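# Set the tray's fallen bottle upright inside the crate

## Task

A bottle lies on its side on the tray. Put it into the crate standing upright. It only counts if the bottle stays that way by itself, without the robot holding it. The crate and the tray must not end up tilted or shifted from where they were. Anything the robot is touching at the end must not drop by more than about a fingernail's width once released.

## Robot and tools

Robot: two arms, left_arm and right_arm, each with six joints and a parallel gripper. The names are just labels, not image sides. Cameras: cam_head_left, cam_head_right, cam_high, cam_low (672x504), and cam_left_wrist, cam_right_wrist (504x504 fisheye). Calibration gives K, distortion and T_world_to_cam per camera; fixed cameras may be off by a couple of degrees and millimetres, wrist camera poses follow the arm's joint readings.

Frame: one shared scene frame, origin on the table surface midway between the arms, +z up, +x out across the table, left_arm on the +y side. Positions in metres, orientations as quaternions w,x,y,z, velocities in m/s and rad/s. The reported hand position can be off, more so when the arm reaches far. The gripper's fingers point along its own +z and close along its own y. end_effector_position is the spot between the pads when shut; fingertips extend about 33 mm past it when closed and 9 mm when wide open. Closing pushes the tips roughly 24 mm further from the arm, so keep that clearance over surfaces.

Tool execute_actions, argument actions: a list holding zero or one item. Empty list: only report the state. A wait item {"steps": N} with N up to 300 sends nothing new and returns after N control steps counted from the previous result (your reply time is included). A motion item {"rows": [...], "steps": N} with N from 1 to 15 (default 15); each step lasts 1/30 s, row k applies on step k, and the last row repeats if rows run out. Optional pictures: true/false controls whether camera images come back.

Each row is one flat list of 18 numbers covering both arms: first left_arm's 6 joint targets, then its gripper position, force_limit, speed; then the same 9 for right_arm. Joint numbers are absolute target angles in radians in joint order waist, shoulder, elbow, forearm roll, wrist pitch, wrist roll, matching the Joint positions line. Stated ranges: waist, shoulder, forearm roll, wrist pitch, wrist roll -6.283 to 6.283; elbow -2.792 to 2.792. A target more than 0.010 rad beyond a range end, and further out than the current angle, gets the whole call refused (nothing sent). True ends may sit 0.010 rad either way; a target past the real end is clipped there and a "joint sent to its limit" line may appear (possibly about an earlier motion). To keep an arm still, repeat its current angles; to leave its gripper alone, repeat its last three gripper numbers, since 0 is a real command.

Gripper numbers, all in [-1, 1] and absolute: position +1 is fully open (140 mm), about -0.8 brings the pads together, -1 closes until blocked. force_limit: about 14 N at -1, 60 N at 0, 107 N at +1 (for parts up to 40 mm wide). speed: about 30 mm/s at -1, 140 at 0, 250 at +1. To grasp, send -1 and confirm object_status is 2. Status codes: 0 moving, 1 blocked while opening, 2 blocked while closing, 3 reached the target or pads met (a thin item may still be held). Halted fingers hold until the position number changes by at least 0.01, or the object yields or is lost. To squeeze harder while at status 2, raise force_limit and toggle position between -1 and -0.98. position_measured is in counts: 3 fully open, 230 pads touching, not linear.

Motion limits: joint targets move at most 2.09 rad/s (waist, shoulder), 3.14 (elbow), 3.93 (the three wrist joints), taking 0.3 s to accelerate, with all joints of an arm synchronised. Each step the target is held within 0.456 rad (waist, shoulder), 0.683 (elbow), 0.854 (wrist joints) of the measured angle, and scaled back if it would shift the gripper over 70 mm. Large moves therefore need several calls. Between calls arms keep heading to the last row's target until they settle or a step is HELD.

Result lines: per-arm pose and velocity; Joint positions and Joint velocities per arm; joint torques (with per-unit offset, scale and noise); gripper object_status and position_measured. "joint command not followed" means a clearance check altered or blocked joint targets on some steps, the rest of the row still ran. HELD marks steps where your row was partly or wholly not sent. MOTOR HOT warns of heating under load; an OVER-TEMPERATURE FAULT brakes that arm until it cools.

Faults: if contact torque hits a joint's load limit (waist 299, shoulder 299, elbow 140, forearm roll 39.6, wrist pitch 39.6, wrist roll 39.6 N m, held weight included) or outside force on the arm, tool or payload reaches 144 N, that arm halts for 10 s, drops the rest of the call and yields to the contact. Avoid arm-to-arm collisions or pressing; that can end the scene.

Tool zoom_image: camera (one of the six names) and region [x0, y0, x1, y1] in that camera's pixels, origin top-left, at most 504 by 504; returns a finer view of its latest image.

Tool finished_scene: scene = the current scene's number; ends and grades it irreversibly and gives the next task if any. Replying without any tool call ends everything.

Cautions: brief tugs on the held part or pushes on loose items may occur. Don't knock the bottle, tray or crate off the table, don't tilt or shove the crate or tray, avoid drops, slams and hard pushes, and release the bottle so it stands on its own before finishing. Smooth, efficient motion is preferred.

Each tool is called after "Call:" as name(argument=value, ...), one argument or row to a line, values as JSON.

## Session

Call:
execute_actions(
  actions=[],
)

Scene clock: 0.00 s of 6600.00 s.
left_arm: end_effector_position=(+0.2339, +0.2097, +0.2870) position_measured=3 object_status=3 end_effector_quat_wxyz=(-0.430, -0.445, +0.771, +0.152) end_effector_velocity=(+0.000, -0.000, +0.001) end_effector_angular_velocity=(-0.001, -0.000, +0.001) | right_arm: end_effector_position=(+0.8611, -0.1370, +0.3595) position_measured=3 object_status=3 end_effector_quat_wxyz=(+0.632, -0.589, -0.394, -0.313) end_effector_velocity=(-0.000, -0.000, -0.001) end_effector_angular_velocity=(-0.001, +0.000, +0.001)
Joint positions: left_arm=[-0.575  0.008  2.111 -0.656  1.731  3.153] | right_arm=[ 0.074  0.612  1.524  1.458  1.737 -0.052]
Joint velocities: left_arm=[ 0.    -0.    -0.001 -0.001  0.    -0.   ] | right_arm=[-0.     0.    -0.    -0.001 -0.     0.   ]
Joint torques (N m, as the joint torque sensors report them, + toward a larger angle): no reading

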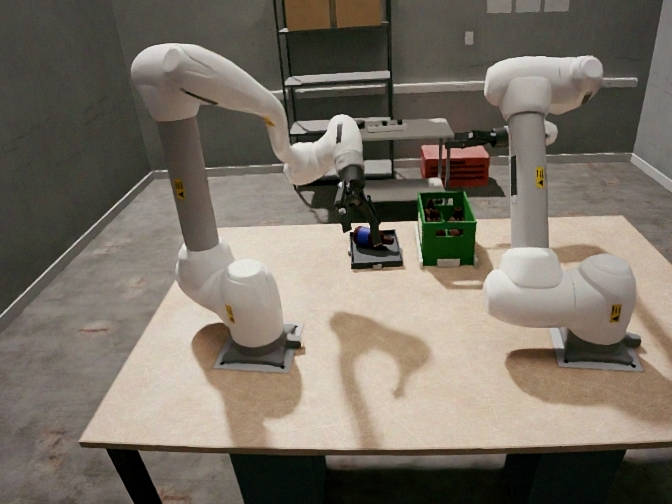

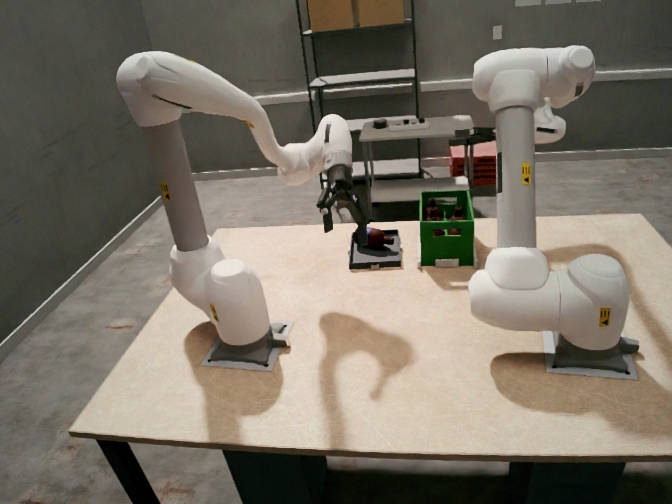

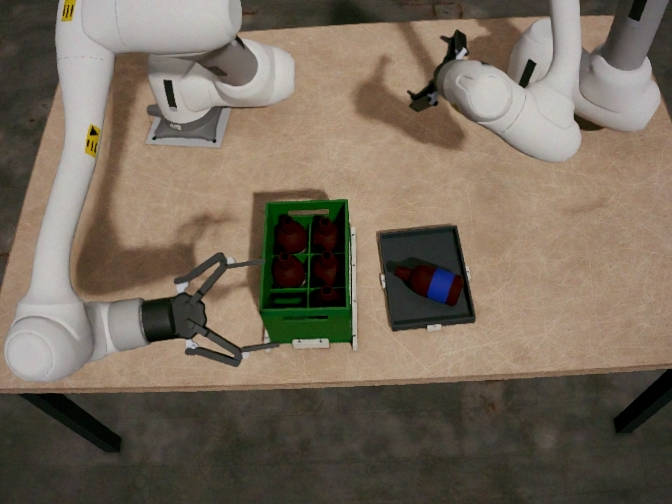

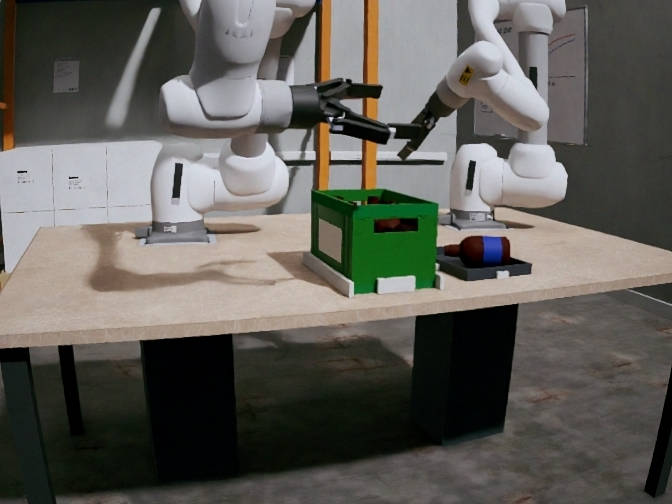

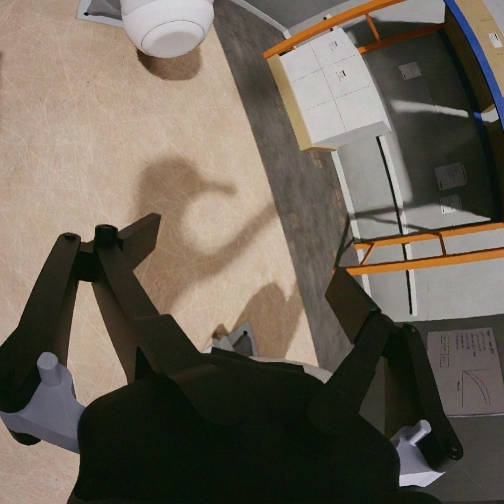

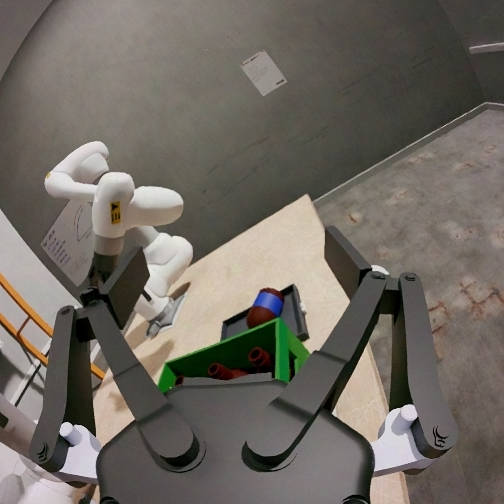

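Call:
zoom_image(
  camera="cam_high",
  region=[240, 180, 500, 370],
)

Call:
zoom_image(
  camera="cam_low",
  region=[290, 170, 550, 310],
)

Region (240, 180, 500, 370) of cam_high's 672x504 image, scaled by 1.938, with more detail than that image has; it fills the top 368 rows of this view, and the rest is white.

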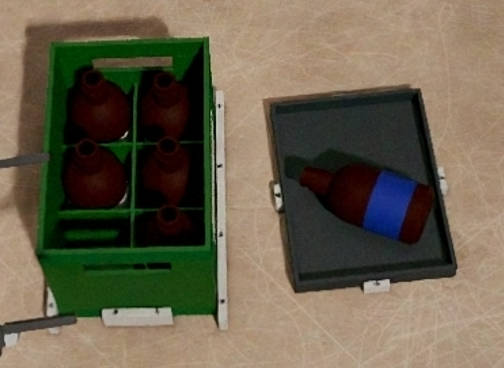

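Region (290, 170, 550, 310) of cam_low's 672x504 image, scaled by 1.938, with more detail than that image has; it fills the top 271 rows of this view, and the rest is white.

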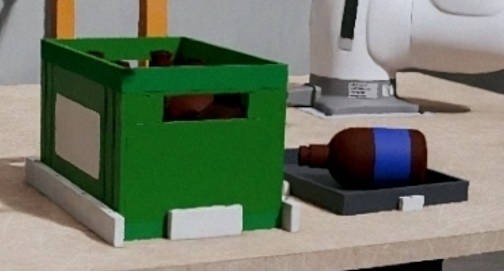

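Call:
execute_actions(
  actions=[
    {"rows":[[0.6,0.008,2.111,-0.656,1.731,3.153,1,0,0,0.3,0.3,1.5,1.0,1.3,0.5,0.5,0,0]],"steps":15},
  ],
  pictures=false,
)

Call:
execute_actions(
  actions=[
    {"steps":45},
  ],
  pictures=false,
)

Call:
execute_actions(
  actions=[
    {"rows":[[0.6,0.008,2.111,-0.656,1.731,3.153,1,0,0,0.8456,0.35,1.55,0.3505,0.75,0.894,0.5,0,0]],"steps":15},
  ],
  pictures=false,
)

Call:
execute_actions(
  actions=[
    {"steps":45},
  ],
  pictures=false,
)

Call:
execute_actions(
  actions=[
    {"rows":[[0.6,0.008,2.111,-0.656,1.731,3.153,1,0,0,0.8456,0.4234,1.5712,0.3505,0.70,0.894,0.5,0,0]],"steps":15},
  ],
  pictures=false,
)

Call:
execute_actions(
  actions=[
    {"steps":20},
  ],
)

Scene clock: 89.10 s of 6600.00 s.
left_arm: end_effector_position=(+0.3488, +0.2921, +0.2869) position_measured=3 object_status=3 end_effector_quat_wxyz=(+0.452, +0.594, -0.663, -0.060) end_effector_velocity=(+0.240, +0.262, +0.001) end_effector_angular_velocity=(-0.000, +0.000, +1.033) | right_arm: end_effector_position=(+0.7952, -0.0239, +0.4257) position_measured=66 object_status=0 end_effector_quat_wxyz=(-0.417, +0.781, +0.410, +0.220) end_effector_velocity=(-0.041, +0.055, +0.110) end_effector_angular_velocity=(-0.398, -0.166, -0.301)
Joint positions: left_arm=[-0.16   0.008  2.111 -0.656  1.731  3.153] | right_arm=[0.293 0.31  1.501 1.015 1.315 0.482]
Joint velocities: left_arm=[ 1.034  0.001 -0.002  0.     0.002 -0.   ] | right_arm=[ 0.205 -0.285 -0.022 -0.412 -0.396  0.499]
Joint torques (N m, as the joint torque sensors report them, + toward a larger angle): left_arm=[ -3.99 -35.23 -32.6    1.46   1.82   0.61] | right_arm=[-32.87 -19.27 -27.22   3.91  -0.69   0.77]
Steps of this call (steps 1 to 90: nothing new was sent; then 85.60 s passed at rest; steps 91 to 105: all 15 steps of this action). Readings (joint positions | what the end effector reports):
91: left_arm=[-0.575 0.008 2.111 -0.656 1.731 3.153] | right_arm=[0.074 0.611 1.524 1.458 1.737 -0.052] | left_arm position_measured=3 object_status=3 | right_arm position_measured=3 object_status=0
92: left_arm=[-0.571 0.008 2.111 -0.656 1.731 3.153] | right_arm=[0.076 0.608 1.524 1.453 1.732 -0.045] | left_arm position_measured=3 object_status=3 | right_arm position_measured=6 object_status=0
94: left_arm=[-0.542 0.008 2.111 -0.656 1.731 3.153] | right_arm=[0.098 0.579 1.521 1.409 1.690 0.008] | left_arm position_measured=3 object_status=3 | right_arm position_measured=21 object_status=0
98: left_arm=[-0.406 0.008 2.111 -0.656 1.731 3.153] | right_arm=[0.174 0.474 1.513 1.256 1.544 0.192] | left_arm position_measured=3 object_status=3 | right_arm position_measured=51 object_status=0
105: the state above

Scene clock: 90.60 s of 6600.00 s.
left_arm: end_effector_position=(+0.4389, +0.5309, +0.2868) position_measured=3 object_status=3 end_effector_quat_wxyz=(+0.442, +0.798, -0.395, +0.112) end_effector_velocity=(-0.000, +0.000, -0.000) end_effector_angular_velocity=(+0.001, -0.000, +0.001) | right_arm: end_effector_position=(+0.7941, -0.0222, +0.4290) position_measured=66 object_status=3 end_effector_quat_wxyz=(-0.409, +0.786, +0.408, +0.222) end_effector_velocity=(-0.000, -0.000, +0.000) end_effector_angular_velocity=(-0.000, -0.000, +0.000)
Joint positions: left_arm=[ 0.6    0.008  2.111 -0.656  1.731  3.153] | right_arm=[0.3 0.3 1.5 1.  1.3 0.5]
Joint velocities: left_arm=[ 0.001 -0.     0.001  0.    -0.001  0.   ] | right_arm=[ 0.    -0.001  0.    -0.001 -0.    -0.   ]
Joint torques (N m, as the joint torque sensors report them, + toward a larger angle): left_arm=[ -5.62 -36.65 -33.71   1.5    1.79   0.46] | right_arm=[ -2.68 -73.18 -41.45   3.79  -0.17   0.79]
Steps of this call (steps 1 to 45: the robot went on to your last target). Readings (joint positions | what the end effector reports):
1: left_arm=[-0.125 0.008 2.111 -0.656 1.731 3.153] | right_arm=[0.298 0.303 1.500 1.006 1.305 0.493] | left_arm position_measured=3 object_status=3 | right_arm position_measured=66 object_status=3
2: left_arm=[-0.091 0.008 2.111 -0.656 1.731 3.153] | right_arm=[0.299 0.301 1.500 1.002 1.302 0.497] | left_arm position_measured=3 object_status=3 | right_arm position_measured=66 object_status=3
4: left_arm=[-0.021 0.008 2.111 -0.656 1.731 3.153] | right_arm=[0.299 0.301 1.500 1.001 1.301 0.499] | left_arm position_measured=3 object_status=3 | right_arm position_measured=66 object_status=3
8: left_arm=[0.119 0.008 2.111 -0.656 1.731 3.153] | right_arm=[0.300 0.300 1.500 1.000 1.300 0.500] | left_arm position_measured=3 object_status=3 | right_arm position_measured=66 object_status=3
45: the state above
All arms were judged still, so your last target was given up. Only a new action makes them travel on or press farther. Fingers that are still opening or closing keep moving.

Scene clock: 91.10 s of 6600.00 s.
left_arm: end_effector_position=(+0.4390, +0.5309, +0.2868) position_measured=3 object_status=3 end_effector_quat_wxyz=(+0.442, +0.798, -0.395, +0.112) end_effector_velocity=(-0.000, +0.000, +0.000) end_effector_angular_velocity=(+0.001, -0.002, -0.000) | right_arm: end_effector_position=(+0.7511, +0.1077, +0.3159) position_measured=66 object_status=3 end_effector_quat_wxyz=(-0.250, +0.827, +0.465, +0.193) end_effector_velocity=(-0.143, +0.329, -0.185) end_effector_angular_velocity=(-0.588, -0.494, +0.161)
Joint positions: left_arm=[ 0.6    0.008  2.111 -0.656  1.731  3.153] | right_arm=[0.598 0.328 1.528 0.634 0.99  0.722]
Joint velocities: left_arm=[ 0.    -0.002  0.     0.    -0.001  0.001] | right_arm=[ 0.731  0.065  0.066 -0.831 -0.704  0.505]
Joint torques (N m, as the joint torque sensors report them, + toward a larger angle): left_arm=[ -4.93 -34.25 -33.91   1.2    1.95   0.51] | right_arm=[ -1.05 -75.48 -40.17   4.31  -0.67   0.52]
Steps of this call (steps 1 to 15: all 15 steps of this action). Readings (joint positions | what the end effector reports):
1: left_arm=[0.600 0.008 2.111 -0.656 1.731 3.153] | right_arm=[0.300 0.300 1.500 1.000 1.300 0.500] | left_arm position_measured=3 object_status=3 | right_arm position_measured=66 object_status=3
2: left_arm=[0.600 0.008 2.111 -0.656 1.731 3.153] | right_arm=[0.304 0.300 1.500 0.995 1.295 0.503] | left_arm position_measured=3 object_status=3 | right_arm position_measured=66 object_status=3
4: left_arm=[0.600 0.008 2.111 -0.656 1.731 3.153] | right_arm=[0.333 0.303 1.503 0.952 1.259 0.529] | left_arm position_measured=3 object_status=3 | right_arm position_measured=66 object_status=3
8: left_arm=[0.600 0.008 2.111 -0.656 1.731 3.153] | right_arm=[0.429 0.313 1.513 0.827 1.153 0.605] | left_arm position_measured=3 object_status=3 | right_arm position_measured=66 object_status=3
15: the state above

Scene clock: 92.60 s of 6600.00 s.
left_arm: end_effector_position=(+0.4390, +0.5309, +0.2868) position_measured=3 object_status=3 end_effector_quat_wxyz=(+0.442, +0.798, -0.395, +0.112) end_effector_velocity=(-0.001, -0.001, +0.000) end_effector_angular_velocity=(-0.001, -0.000, -0.001) | right_arm: end_effector_position=(+0.6932, +0.2257, +0.2741) position_measured=66 object_status=3 end_effector_quat_wxyz=(-0.149, +0.798, +0.534, +0.238) end_effector_velocity=(+0.000, +0.000, -0.000) end_effector_angular_velocity=(-0.000, -0.000, +0.000)
Joint positions: left_arm=[ 0.6    0.008  2.111 -0.656  1.731  3.153] | right_arm=[0.846 0.35  1.55  0.35  0.75  0.894]
Joint velocities: left_arm=[-0.    -0.002  0.002 -0.     0.001  0.001] | right_arm=[ 0.     0.001 -0.001 -0.     0.    -0.   ]
Joint torques (N m, as the joint torque sensors report them, + toward a larger angle): left_arm=[ -6.41 -34.89 -33.65   1.28   1.59   0.65] | right_arm=[ -3.63 -77.25 -40.56   3.95  -1.44   0.7 ]
Steps of this call (steps 1 to 30: the robot went on to your last target; steps 31 to 45: nothing new was sent). Readings (joint positions | what the end effector reports):
1: left_arm=[0.600 0.008 2.111 -0.656 1.731 3.153] | right_arm=[0.622 0.330 1.530 0.606 0.966 0.739] | left_arm position_measured=3 object_status=3 | right_arm position_measured=66 object_status=3
2: left_arm=[0.600 0.008 2.111 -0.656 1.731 3.153] | right_arm=[0.647 0.332 1.532 0.577 0.942 0.756] | left_arm position_measured=3 object_status=3 | right_arm position_measured=66 object_status=3
4: left_arm=[0.600 0.008 2.111 -0.656 1.731 3.153] | right_arm=[0.696 0.337 1.537 0.521 0.894 0.791] | left_arm position_measured=3 object_status=3 | right_arm position_measured=66 object_status=3
8: left_arm=[0.600 0.008 2.111 -0.656 1.731 3.153] | right_arm=[0.793 0.345 1.545 0.411 0.801 0.857] | left_arm position_measured=3 object_status=3 | right_arm position_measured=66 object_status=3
45: the state above
All arms were judged still, so your last target was given up. Only a new action makes them travel on or press farther. Fingers that are still opening or closing keep moving.

Scene clock: 93.10 s of 6600.00 s.
left_arm: end_effector_position=(+0.4390, +0.5309, +0.2868) position_measured=3 object_status=3 end_effector_quat_wxyz=(+0.442, +0.798, -0.395, +0.112) end_effector_velocity=(-0.001, -0.000, +0.000) end_effector_angular_velocity=(-0.001, +0.001, +0.000) | right_arm: end_effector_position=(+0.7038, +0.2291, +0.2000) position_measured=66 object_status=3 end_effector_quat_wxyz=(-0.142, +0.808, +0.529, +0.217) end_effector_velocity=(-0.001, -0.000, -0.002) end_effector_angular_velocity=(-0.000, +0.003, -0.001)
Joint positions: left_arm=[ 0.6    0.008  2.111 -0.656  1.731  3.153] | right_arm=[0.846 0.423 1.571 0.35  0.7   0.894]
Joint velocities: left_arm=[ 0.    -0.001  0.    -0.     0.001 -0.001] | right_arm=[ 0.     0.001  0.002  0.002 -0.     0.   ]
Joint torques (N m, as the joint torque sensors report them, + toward a larger angle): left_arm=[ -2.93 -34.9  -33.28   1.62   1.7    0.56] | right_arm=[ -3.37 -82.59 -39.49   3.95  -1.34   0.74]
Steps of this call (steps 1 to 15: all 15 steps of this action). Readings (joint positions | what the end effector reports):
1: left_arm=[0.600 0.008 2.111 -0.656 1.731 3.153] | right_arm=[0.846 0.350 1.550 0.350 0.750 0.894] | left_arm position_measured=3 object_status=3 | right_arm position_measured=66 object_status=3
2: left_arm=[0.600 0.008 2.111 -0.656 1.731 3.153] | right_arm=[0.846 0.353 1.551 0.350 0.747 0.894] | left_arm position_measured=3 object_status=3 | right_arm position_measured=66 object_status=3
4: left_arm=[0.600 0.008 2.111 -0.656 1.731 3.153] | right_arm=[0.846 0.381 1.559 0.350 0.728 0.894] | left_arm position_measured=3 object_status=3 | right_arm position_measured=66 object_status=3
8: left_arm=[0.600 0.008 2.111 -0.656 1.731 3.153] | right_arm=[0.846 0.422 1.571 0.350 0.701 0.894] | left_arm position_measured=3 object_status=3 | right_arm position_measured=66 object_status=3
15: the state above

Scene clock: 93.77 s of 6600.00 s.
left_arm: end_effector_position=(+0.4390, +0.5309, +0.2868) position_measured=3 object_status=3 end_effector_quat_wxyz=(+0.442, +0.798, -0.395, +0.112) end_effector_velocity=(-0.001, -0.000, -0.000) end_effector_angular_velocity=(-0.000, +0.001, -0.001) | right_arm: end_effector_position=(+0.7039, +0.2291, +0.1999) position_measured=66 object_status=3 end_effector_quat_wxyz=(-0.142, +0.808, +0.529, +0.217) end_effector_velocity=(+0.001, +0.000, +0.000) end_effector_angular_velocity=(-0.000, -0.001, +0.001)
Joint positions: left_arm=[ 0.6    0.008  2.111 -0.656  1.731  3.153] | right_arm=[0.846 0.423 1.571 0.351 0.7   0.894]
Joint velocities: left_arm=[-0.    -0.     0.001  0.     0.001 -0.   ] | right_arm=[-0.     0.    -0.001 -0.001  0.    -0.   ]
Joint torques (N m, as the joint torque sensors report them, + toward a larger angle): left_arm=[ -5.07 -33.43 -34.29   1.49   1.6    0.65] | right_arm=[ -3.4  -82.55 -39.34   3.79  -1.29   0.74]
Steps of this call (steps 1 to 15: the robot went on to your last target; steps 16 to 20: nothing new was sent). Readings (joint positions | what the end effector reports):
1: left_arm=[0.600 0.008 2.111 -0.656 1.731 3.153] | right_arm=[0.846 0.423 1.571 0.350 0.700 0.894] | left_arm position_measured=3 object_status=3 | right_arm position_measured=66 object_status=3
2: left_arm=[0.600 0.008 2.111 -0.656 1.731 3.153] | right_arm=[0.846 0.423 1.571 0.350 0.700 0.894] | left_arm position_measured=3 object_status=3 | right_arm position_measured=66 object_status=3
4: left_arm=[0.600 0.008 2.111 -0.656 1.731 3.153] | right_arm=[0.846 0.423 1.571 0.350 0.700 0.894] | left_arm position_measured=3 object_status=3 | right_arm position_measured=66 object_status=3
8: left_arm=[0.600 0.008 2.111 -0.656 1.731 3.153] | right_arm=[0.846 0.423 1.571 0.350 0.700 0.894] | left_arm position_measured=3 object_status=3 | right_arm position_measured=66 object_status=3
20: the state above
All arms were judged still, so your last target was given up. Only a new action makes them travel on or press farther. Fingers that are still opening or closing keep moving.
camera_calibration (this result's frames):
cam_left_wrist: T_world_to_cam=[[-0.506136, -0.414798, 0.756154, 0.222454], [-0.741599, 0.656904, -0.13604, 0.0281784], [-0.440291, -0.629618, -0.640097, 0.898449], [0, 0, 0, 1]] pos_world=[0.529068, 0.639443, 0.410718]
cam_right_wrist: T_world_to_cam=[[0.875773, -0.482722, 0.000753917, -0.518101], [-0.481445, -0.873568, -0.0713377, 0.56302], [0.0350949, 0.0621127, -0.997452, 0.344564], [0, 0, 0, 1]] pos_world=[0.71271, 0.220335, 0.384241]

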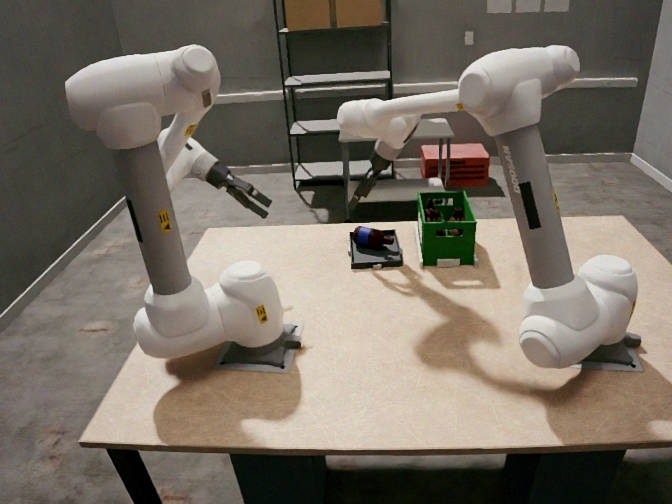

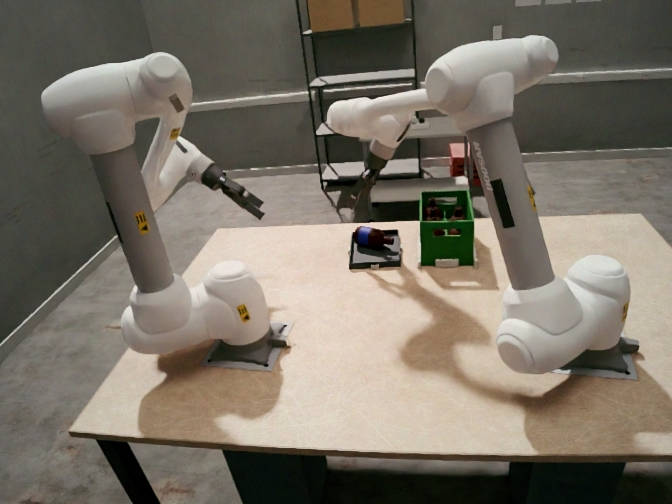

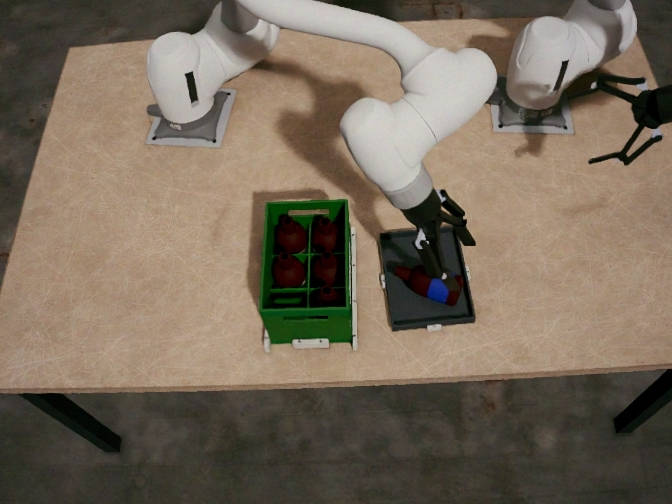

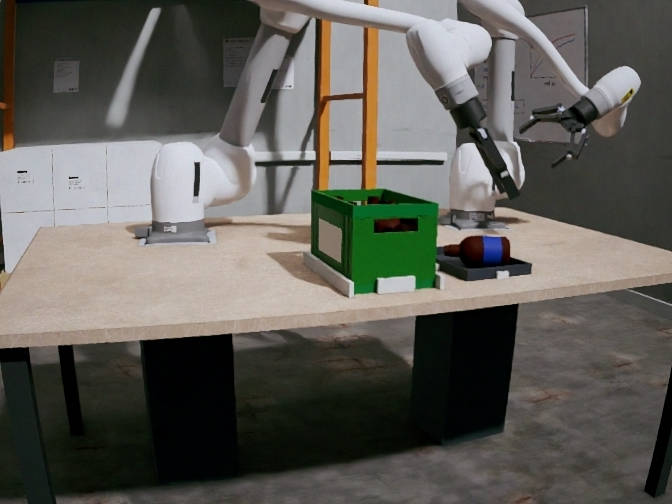

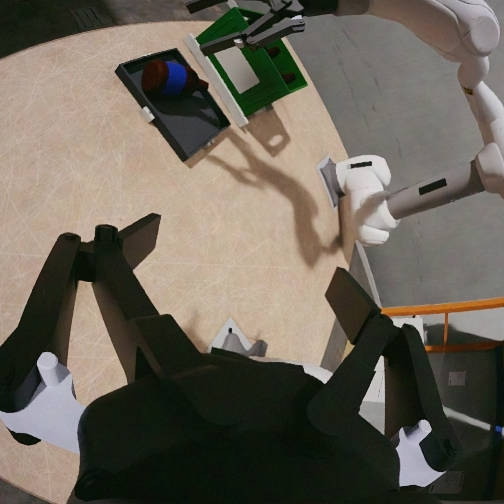

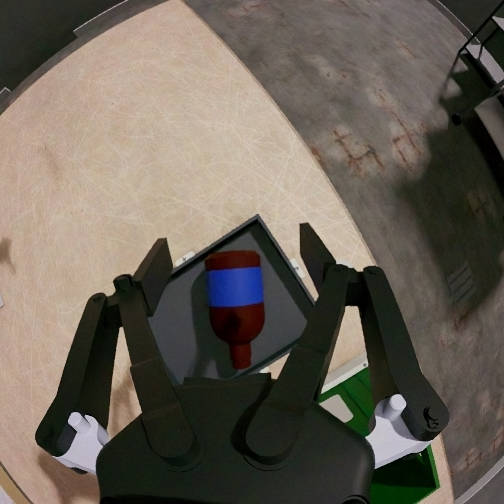

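Call:
execute_actions(
  actions=[
    {"rows":[[0.6,0.008,2.111,-0.656,1.731,3.153,1,0,0,0.826,0.45,1.735,0.48,0.53,0.73,0.5,0,0]],"steps":15},
  ],
  pictures=false,
)

Call:
execute_actions(
  actions=[
    {"steps":10},
  ],
)

Scene clock: 111.97 s of 6600.00 s.
left_arm: end_effector_position=(+0.4390, +0.5309, +0.2868) position_measured=3 object_status=3 end_effector_quat_wxyz=(+0.442, +0.798, -0.395, +0.112) end_effector_velocity=(-0.000, -0.000, +0.000) end_effector_angular_velocity=(-0.001, +0.000, +0.001) | right_arm: end_effector_position=(+0.6847, +0.1958, +0.1017) position_measured=66 object_status=3 end_effector_quat_wxyz=(-0.144, +0.808, +0.528, +0.218) end_effector_velocity=(-0.002, -0.003, -0.004) end_effector_angular_velocity=(-0.003, +0.001, +0.001)
Joint positions: left_arm=[ 0.6    0.008  2.111 -0.656  1.731  3.153] | right_arm=[0.826 0.45  1.735 0.48  0.53  0.73 ]
Joint velocities: left_arm=[ 0.    -0.     0.    -0.001  0.    -0.   ] | right_arm=[-0.001  0.     0.007  0.002 -0.004 -0.005]
Joint torques (N m, as the joint torque sensors report them, + toward a larger angle): left_arm=[ -4.63 -34.93 -33.95   1.57   1.87   0.52] | right_arm=[ -2.83 -81.7  -37.04   3.08  -0.97   0.84]
Steps of this call (steps 1 to 90: nothing new was sent; then 14.70 s passed at rest; steps 91 to 105: all 15 steps of this action). Readings (joint positions | what the end effector reports):
91: left_arm=[0.600 0.008 2.111 -0.656 1.731 3.153] | right_arm=[0.846 0.423 1.571 0.351 0.700 0.894] | left_arm position_measured=3 object_status=3 | right_arm position_measured=66 object_status=3
92: left_arm=[0.600 0.008 2.111 -0.656 1.731 3.153] | right_arm=[0.845 0.424 1.576 0.355 0.694 0.889] | left_arm position_measured=3 object_status=3 | right_arm position_measured=66 object_status=3
94: left_arm=[0.600 0.008 2.111 -0.656 1.731 3.153] | right_arm=[0.840 0.431 1.620 0.389 0.650 0.845] | left_arm position_measured=3 object_status=3 | right_arm position_measured=66 object_status=3
98: left_arm=[0.600 0.008 2.111 -0.656 1.731 3.153] | right_arm=[0.829 0.446 1.712 0.461 0.554 0.754] | left_arm position_measured=3 object_status=3 | right_arm position_measured=66 object_status=3
105: the state above

Scene clock: 112.30 s of 6600.00 s.
left_arm: end_effector_position=(+0.4390, +0.5309, +0.2868) position_measured=3 object_status=3 end_effector_quat_wxyz=(+0.442, +0.798, -0.395, +0.112) end_effector_velocity=(+0.000, -0.000, -0.000) end_effector_angular_velocity=(-0.001, +0.001, -0.000) | right_arm: end_effector_position=(+0.6846, +0.1957, +0.1014) position_measured=66 object_status=3 end_effector_quat_wxyz=(-0.144, +0.808, +0.528, +0.218) end_effector_velocity=(-0.000, +0.000, +0.000) end_effector_angular_velocity=(+0.000, +0.000, -0.000)
Joint positions: left_arm=[ 0.6    0.008  2.111 -0.656  1.731  3.153] | right_arm=[0.826 0.45  1.735 0.48  0.53  0.73 ]
Joint velocities: left_arm=[-0.     0.001  0.    -0.    -0.     0.   ] | right_arm=[-0. -0. -0.  0.  0.  0.]
Joint torques (N m, as the joint torque sensors report them, + toward a larger angle): left_arm=[ -4.34 -34.99 -34.65   1.31   1.88   0.46] | right_arm=[ -2.9  -82.61 -36.     3.15  -1.19   0.71]
Steps of this call (steps 1 to 10: the robot went on to your last target). Readings (joint positions | what the end effector reports):
1: left_arm=[0.600 0.008 2.111 -0.656 1.731 3.153] | right_arm=[0.826 0.450 1.735 0.480 0.530 0.730] | left_arm position_measured=3 object_status=3 | right_arm position_measured=66 object_status=3
2: left_arm=[0.600 0.008 2.111 -0.656 1.731 3.153] | right_arm=[0.826 0.450 1.735 0.480 0.530 0.730] | left_arm position_measured=3 object_status=3 | right_arm position_measured=66 object_status=3
4: left_arm=[0.600 0.008 2.111 -0.656 1.731 3.153] | right_arm=[0.826 0.450 1.735 0.480 0.530 0.730] | left_arm position_measured=3 object_status=3 | right_arm position_measured=66 object_status=3
8: left_arm=[0.600 0.008 2.111 -0.656 1.731 3.153] | right_arm=[0.826 0.450 1.735 0.480 0.530 0.730] | left_arm position_measured=3 object_status=3 | right_arm position_measured=66 object_status=3
10: the state above
camera_calibration (this result's frames):
cam_left_wrist: T_world_to_cam=[[-0.506139, -0.4148, 0.756151, 0.222455], [-0.741599, 0.656905, -0.136042, 0.0281783], [-0.440289, -0.629617, -0.6401, 0.898448], [0, 0, 0, 1]] pos_world=[0.529067, 0.639442, 0.41072]
cam_right_wrist: T_world_to_cam=[[0.875146, -0.483852, -0.00254372, -0.516282], [-0.482632, -0.872543, -0.0757305, 0.518573], [0.0344228, 0.0675029, -0.997125, 0.248477], [0, 0, 0, 1]] pos_world=[0.693549, 0.185901, 0.285721]

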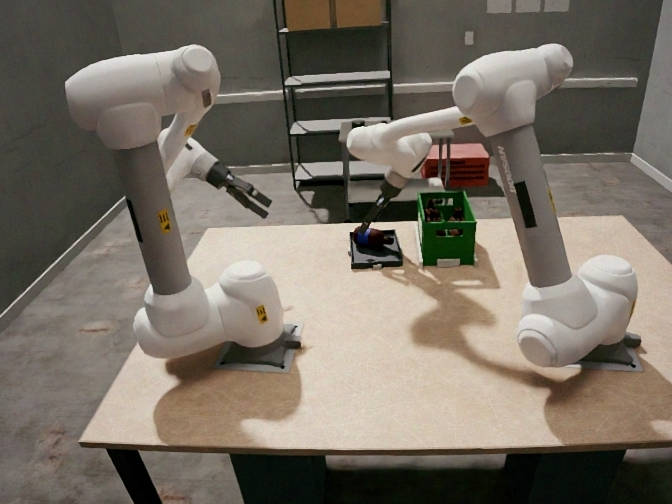

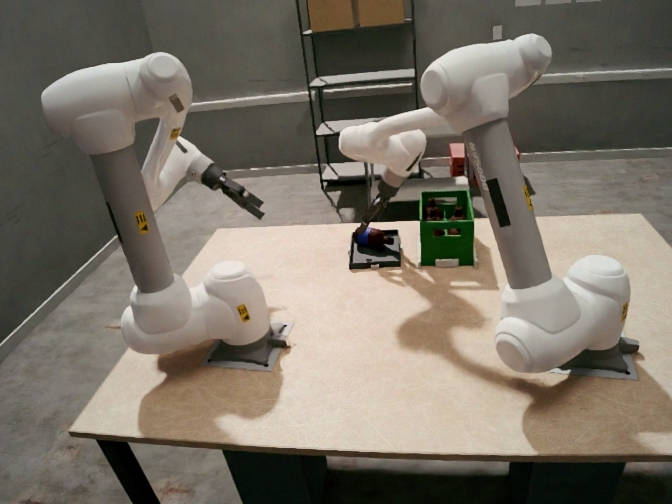

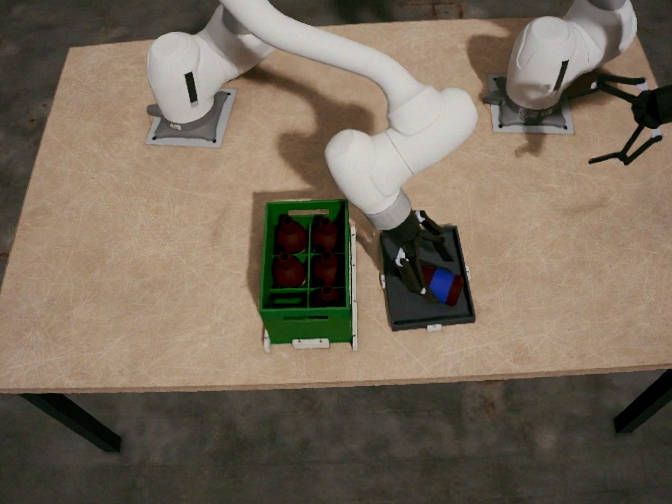

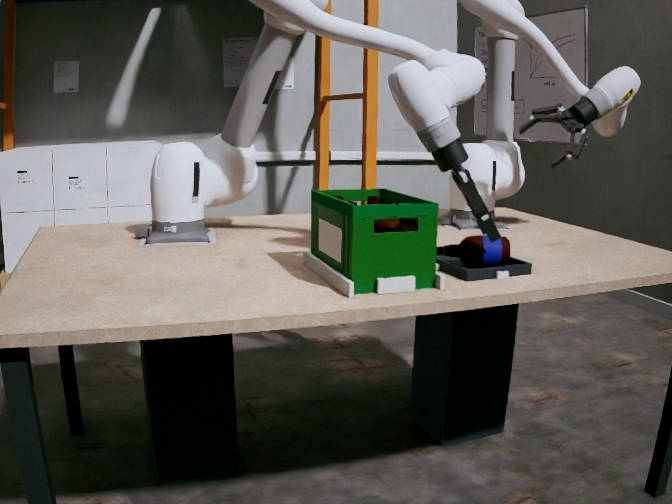

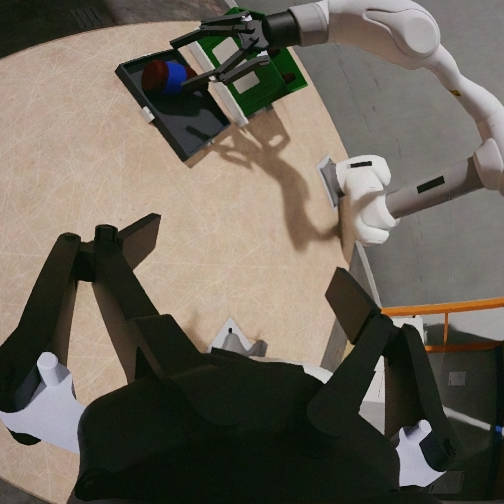

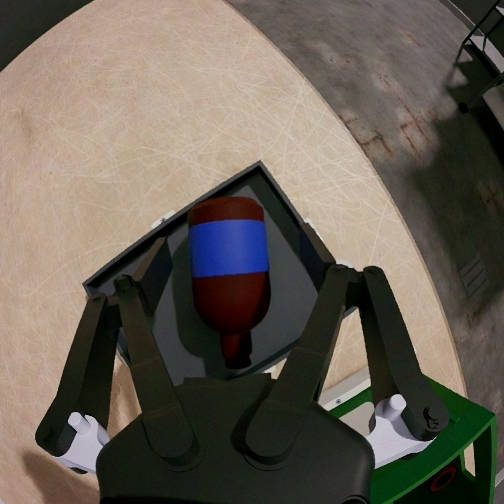

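Call:
execute_actions(
  actions=[
    {"rows":[[0.6,0.008,2.111,-0.656,1.731,3.153,1,0,0,0.8241,0.4876,1.7883,0.5551,0.4535,0.6386,0.5,0,0]],"steps":15},
  ],
  pictures=false,
)

Call:
execute_actions(
  actions=[
    {"rows":[[0.6,0.008,2.111,-0.656,1.731,3.153,1,0,0,0.8241,0.4876,1.7883,0.5551,0.4535,0.6386,-1,0,-0.5]],"steps":15},
  ],
  pictures=false,
)

Call:
execute_actions(
  actions=[
    {"steps":12},
  ],
)

Scene clock: 118.90 s of 6600.00 s.
left_arm: end_effector_position=(+0.4390, +0.5309, +0.2868) position_measured=3 object_status=3 end_effector_quat_wxyz=(+0.442, +0.798, -0.395, +0.112) end_effector_velocity=(+0.000, +0.000, +0.000) end_effector_angular_velocity=(+0.001, -0.004, -0.002) | right_arm: end_effector_position=(+0.6774, +0.1867, +0.0500) position_measured=66 object_status=3 end_effector_quat_wxyz=(-0.142, +0.808, +0.529, +0.216) end_effector_velocity=(-0.000, +0.000, -0.001) end_effector_angular_velocity=(+0.000, +0.001, -0.001)
Joint positions: left_arm=[ 0.6    0.008  2.111 -0.656  1.731  3.153] | right_arm=[0.824 0.488 1.788 0.555 0.454 0.639]
Joint velocities: left_arm=[-0.    -0.001 -0.001 -0.    -0.001  0.003] | right_arm=[-0.     0.001  0.     0.002 -0.001 -0.   ]
Joint torques (N m, as the joint torque sensors report them, + toward a larger angle): left_arm=[ -5.35 -34.57 -33.74   1.25   2.08   0.49] | right_arm=[ -3.25 -83.47 -33.66   2.76  -1.09   0.72]
Steps of this call (steps 1 to 15: the robot went on to your last target; steps 16 to 90: nothing new was sent; then 3.10 s passed at rest; steps 91 to 105: all 15 steps of this action). Readings (joint positions | what the end effector reports):
91: left_arm=[0.600 0.008 2.111 -0.656 1.731 3.153] | right_arm=[0.826 0.450 1.735 0.480 0.530 0.730] | left_arm position_measured=3 object_status=3 | right_arm position_measured=66 object_status=3
92: left_arm=[0.600 0.008 2.111 -0.656 1.731 3.153] | right_arm=[0.826 0.452 1.738 0.486 0.524 0.723] | left_arm position_measured=3 object_status=3 | right_arm position_measured=66 object_status=3
94: left_arm=[0.600 0.008 2.111 -0.656 1.731 3.153] | right_arm=[0.825 0.471 1.766 0.523 0.486 0.678] | left_arm position_measured=3 object_status=3 | right_arm position_measured=66 object_status=3
98: left_arm=[0.600 0.008 2.111 -0.656 1.731 3.153] | right_arm=[0.824 0.487 1.787 0.553 0.455 0.641] | left_arm position_measured=3 object_status=3 | right_arm position_measured=66 object_status=3
105: the state above

Scene clock: 119.40 s of 6600.00 s.
left_arm: end_effector_position=(+0.4390, +0.5309, +0.2868) position_measured=3 object_status=3 end_effector_quat_wxyz=(+0.442, +0.798, -0.395, +0.112) end_effector_velocity=(-0.000, +0.000, +0.000) end_effector_angular_velocity=(-0.000, +0.001, +0.000) | right_arm: end_effector_position=(+0.6774, +0.1866, +0.0499) position_measured=122 object_status=0 end_effector_quat_wxyz=(-0.142, +0.808, +0.529, +0.216) end_effector_velocity=(+0.000, +0.000, +0.001) end_effector_angular_velocity=(+0.001, -0.000, -0.000)
Joint positions: left_arm=[ 0.6    0.008  2.111 -0.656  1.731  3.153] | right_arm=[0.824 0.488 1.788 0.555 0.453 0.639]
Joint velocities: left_arm=[ 0.     0.    -0.     0.     0.001 -0.   ] | right_arm=[-0.    -0.001 -0.     0.     0.    -0.   ]
Joint torques (N m, as the joint torque sensors report them, + toward a larger angle): left_arm=[ -3.41 -34.36 -34.11   1.33   1.63   0.5 ] | right_arm=[ -3.08 -78.13 -30.48   2.2   -0.89   0.71]
Steps of this call (steps 1 to 15: all 15 steps of this action). Readings (joint positions | what the end effector reports):
1: left_arm=[0.600 0.008 2.111 -0.656 1.731 3.153] | right_arm=[0.824 0.488 1.788 0.555 0.454 0.639] | left_arm position_measured=3 object_status=3 | right_arm position_measured=66 object_status=0
2: left_arm=[0.600 0.008 2.111 -0.656 1.731 3.153] | right_arm=[0.824 0.488 1.788 0.555 0.454 0.639] | left_arm position_measured=3 object_status=3 | right_arm position_measured=68 object_status=0
4: left_arm=[0.600 0.008 2.111 -0.656 1.731 3.153] | right_arm=[0.824 0.488 1.788 0.555 0.454 0.639] | left_arm position_measured=3 object_status=3 | right_arm position_measured=77 object_status=0
8: left_arm=[0.600 0.008 2.111 -0.656 1.731 3.153] | right_arm=[0.824 0.488 1.788 0.555 0.454 0.639] | left_arm position_measured=3 object_status=3 | right_arm position_measured=95 object_status=0
15: the state above

Scene clock: 119.80 s of 6600.00 s.
left_arm: end_effector_position=(+0.4390, +0.5309, +0.2868) position_measured=3 object_status=3 end_effector_quat_wxyz=(+0.442, +0.798, -0.395, +0.112) end_effector_velocity=(-0.000, -0.000, -0.000) end_effector_angular_velocity=(-0.001, +0.002, +0.000) | right_arm: end_effector_position=(+0.6774, +0.1866, +0.0499) position_measured=122 object_status=2 end_effector_quat_wxyz=(-0.142, +0.808, +0.529, +0.216) end_effector_velocity=(+0.000, +0.000, +0.000) end_effector_angular_velocity=(+0.000, -0.000, -0.000)
Joint positions: left_arm=[ 0.6    0.008  2.111 -0.656  1.731  3.153] | right_arm=[0.824 0.488 1.788 0.555 0.453 0.639]
Joint velocities: left_arm=[ 0.001  0.     0.001 -0.     0.001 -0.   ] | right_arm=[ 0. -0. -0. -0.  0.  0.]
Joint torques (N m, as the joint torque sensors report them, + toward a larger angle): left_arm=[ -4.21 -33.83 -34.15   1.45   1.85   0.44] | right_arm=[ -3.73 -77.08 -30.78   2.38  -0.95   0.9 ]
Steps of this call (steps 1 to 12: the robot went on to your last target). Readings (joint positions | what the end effector reports):
1: left_arm=[0.600 0.008 2.111 -0.656 1.731 3.153] | right_arm=[0.824 0.488 1.788 0.555 0.453 0.639] | left_arm position_measured=3 object_status=3 | right_arm position_measured=122 object_status=0
2: left_arm=[0.600 0.008 2.111 -0.656 1.731 3.153] | right_arm=[0.824 0.488 1.788 0.555 0.453 0.639] | left_arm position_measured=3 object_status=3 | right_arm position_measured=122 object_status=0
4: left_arm=[0.600 0.008 2.111 -0.656 1.731 3.153] | right_arm=[0.824 0.488 1.788 0.555 0.453 0.639] | left_arm position_measured=3 object_status=3 | right_arm position_measured=122 object_status=2
8: left_arm=[0.600 0.008 2.111 -0.656 1.731 3.153] | right_arm=[0.824 0.488 1.788 0.555 0.453 0.639] | left_arm position_measured=3 object_status=3 | right_arm position_measured=122 object_status=2
12: the state above
camera_calibration (this result's frames):
cam_left_wrist: T_world_to_cam=[[-0.506139, -0.414799, 0.756151, 0.222455], [-0.741599, 0.656905, -0.136042, 0.0281783], [-0.440289, -0.629617, -0.6401, 0.898448], [0, 0, 0, 1]] pos_world=[0.529067, 0.639442, 0.41072]
cam_right_wrist: T_world_to_cam=[[0.875732, -0.482798, 0.000496208, -0.515247], [-0.481544, -0.87353, -0.0711372, 0.502546], [0.0347783, 0.0620582, -0.997466, 0.198779], [0, 0, 0, 1]] pos_world=[0.686303, 0.177893, 0.234281]

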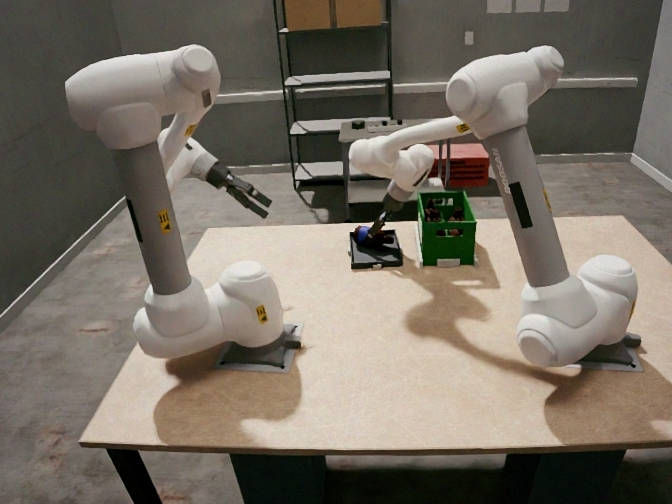

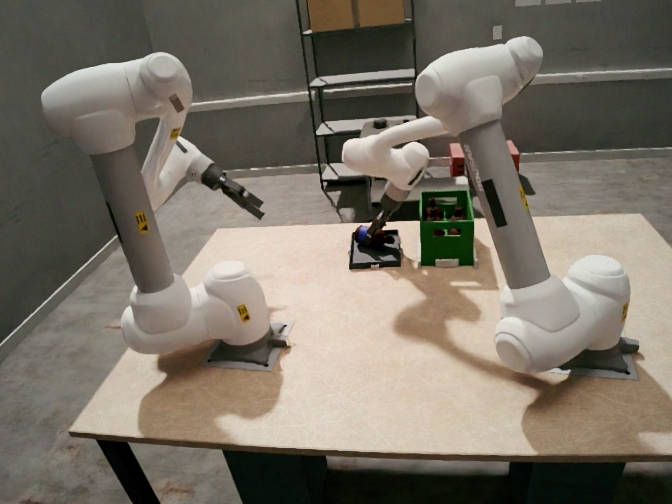

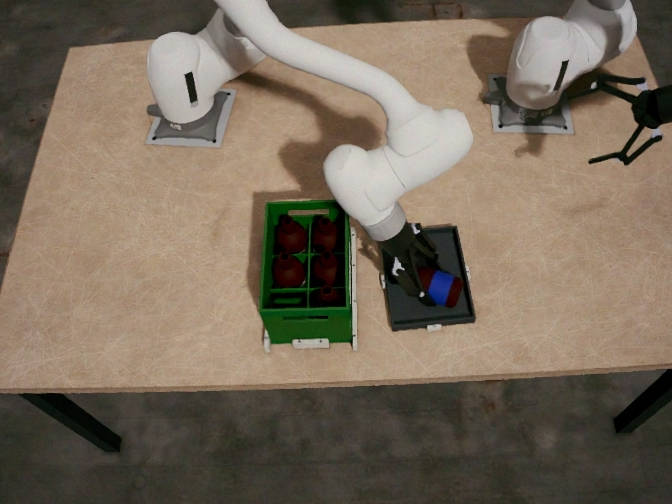

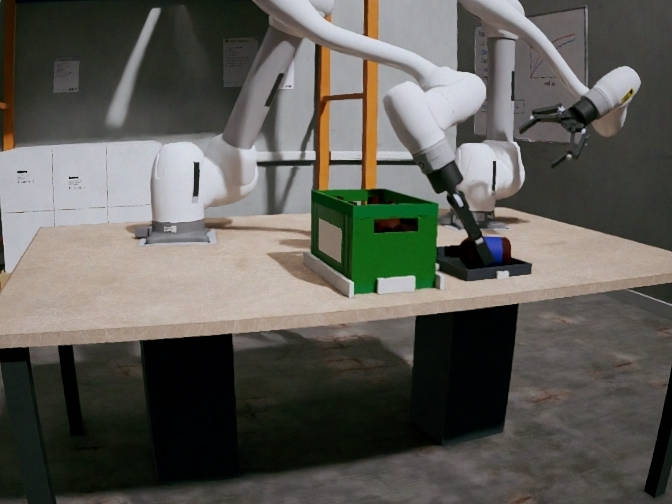

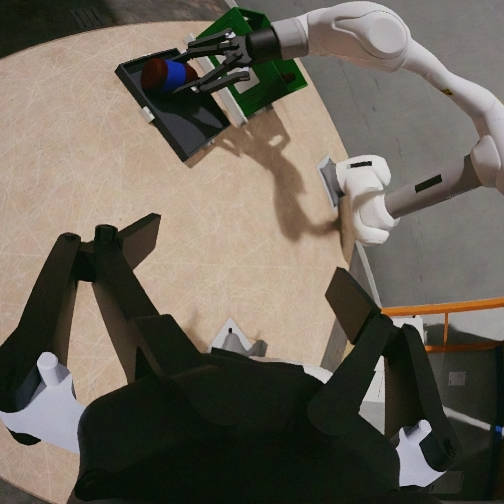

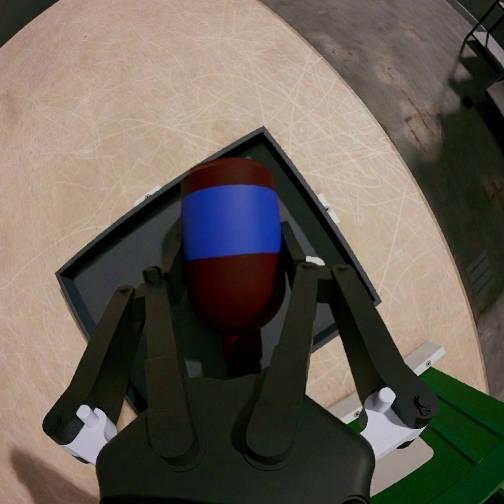

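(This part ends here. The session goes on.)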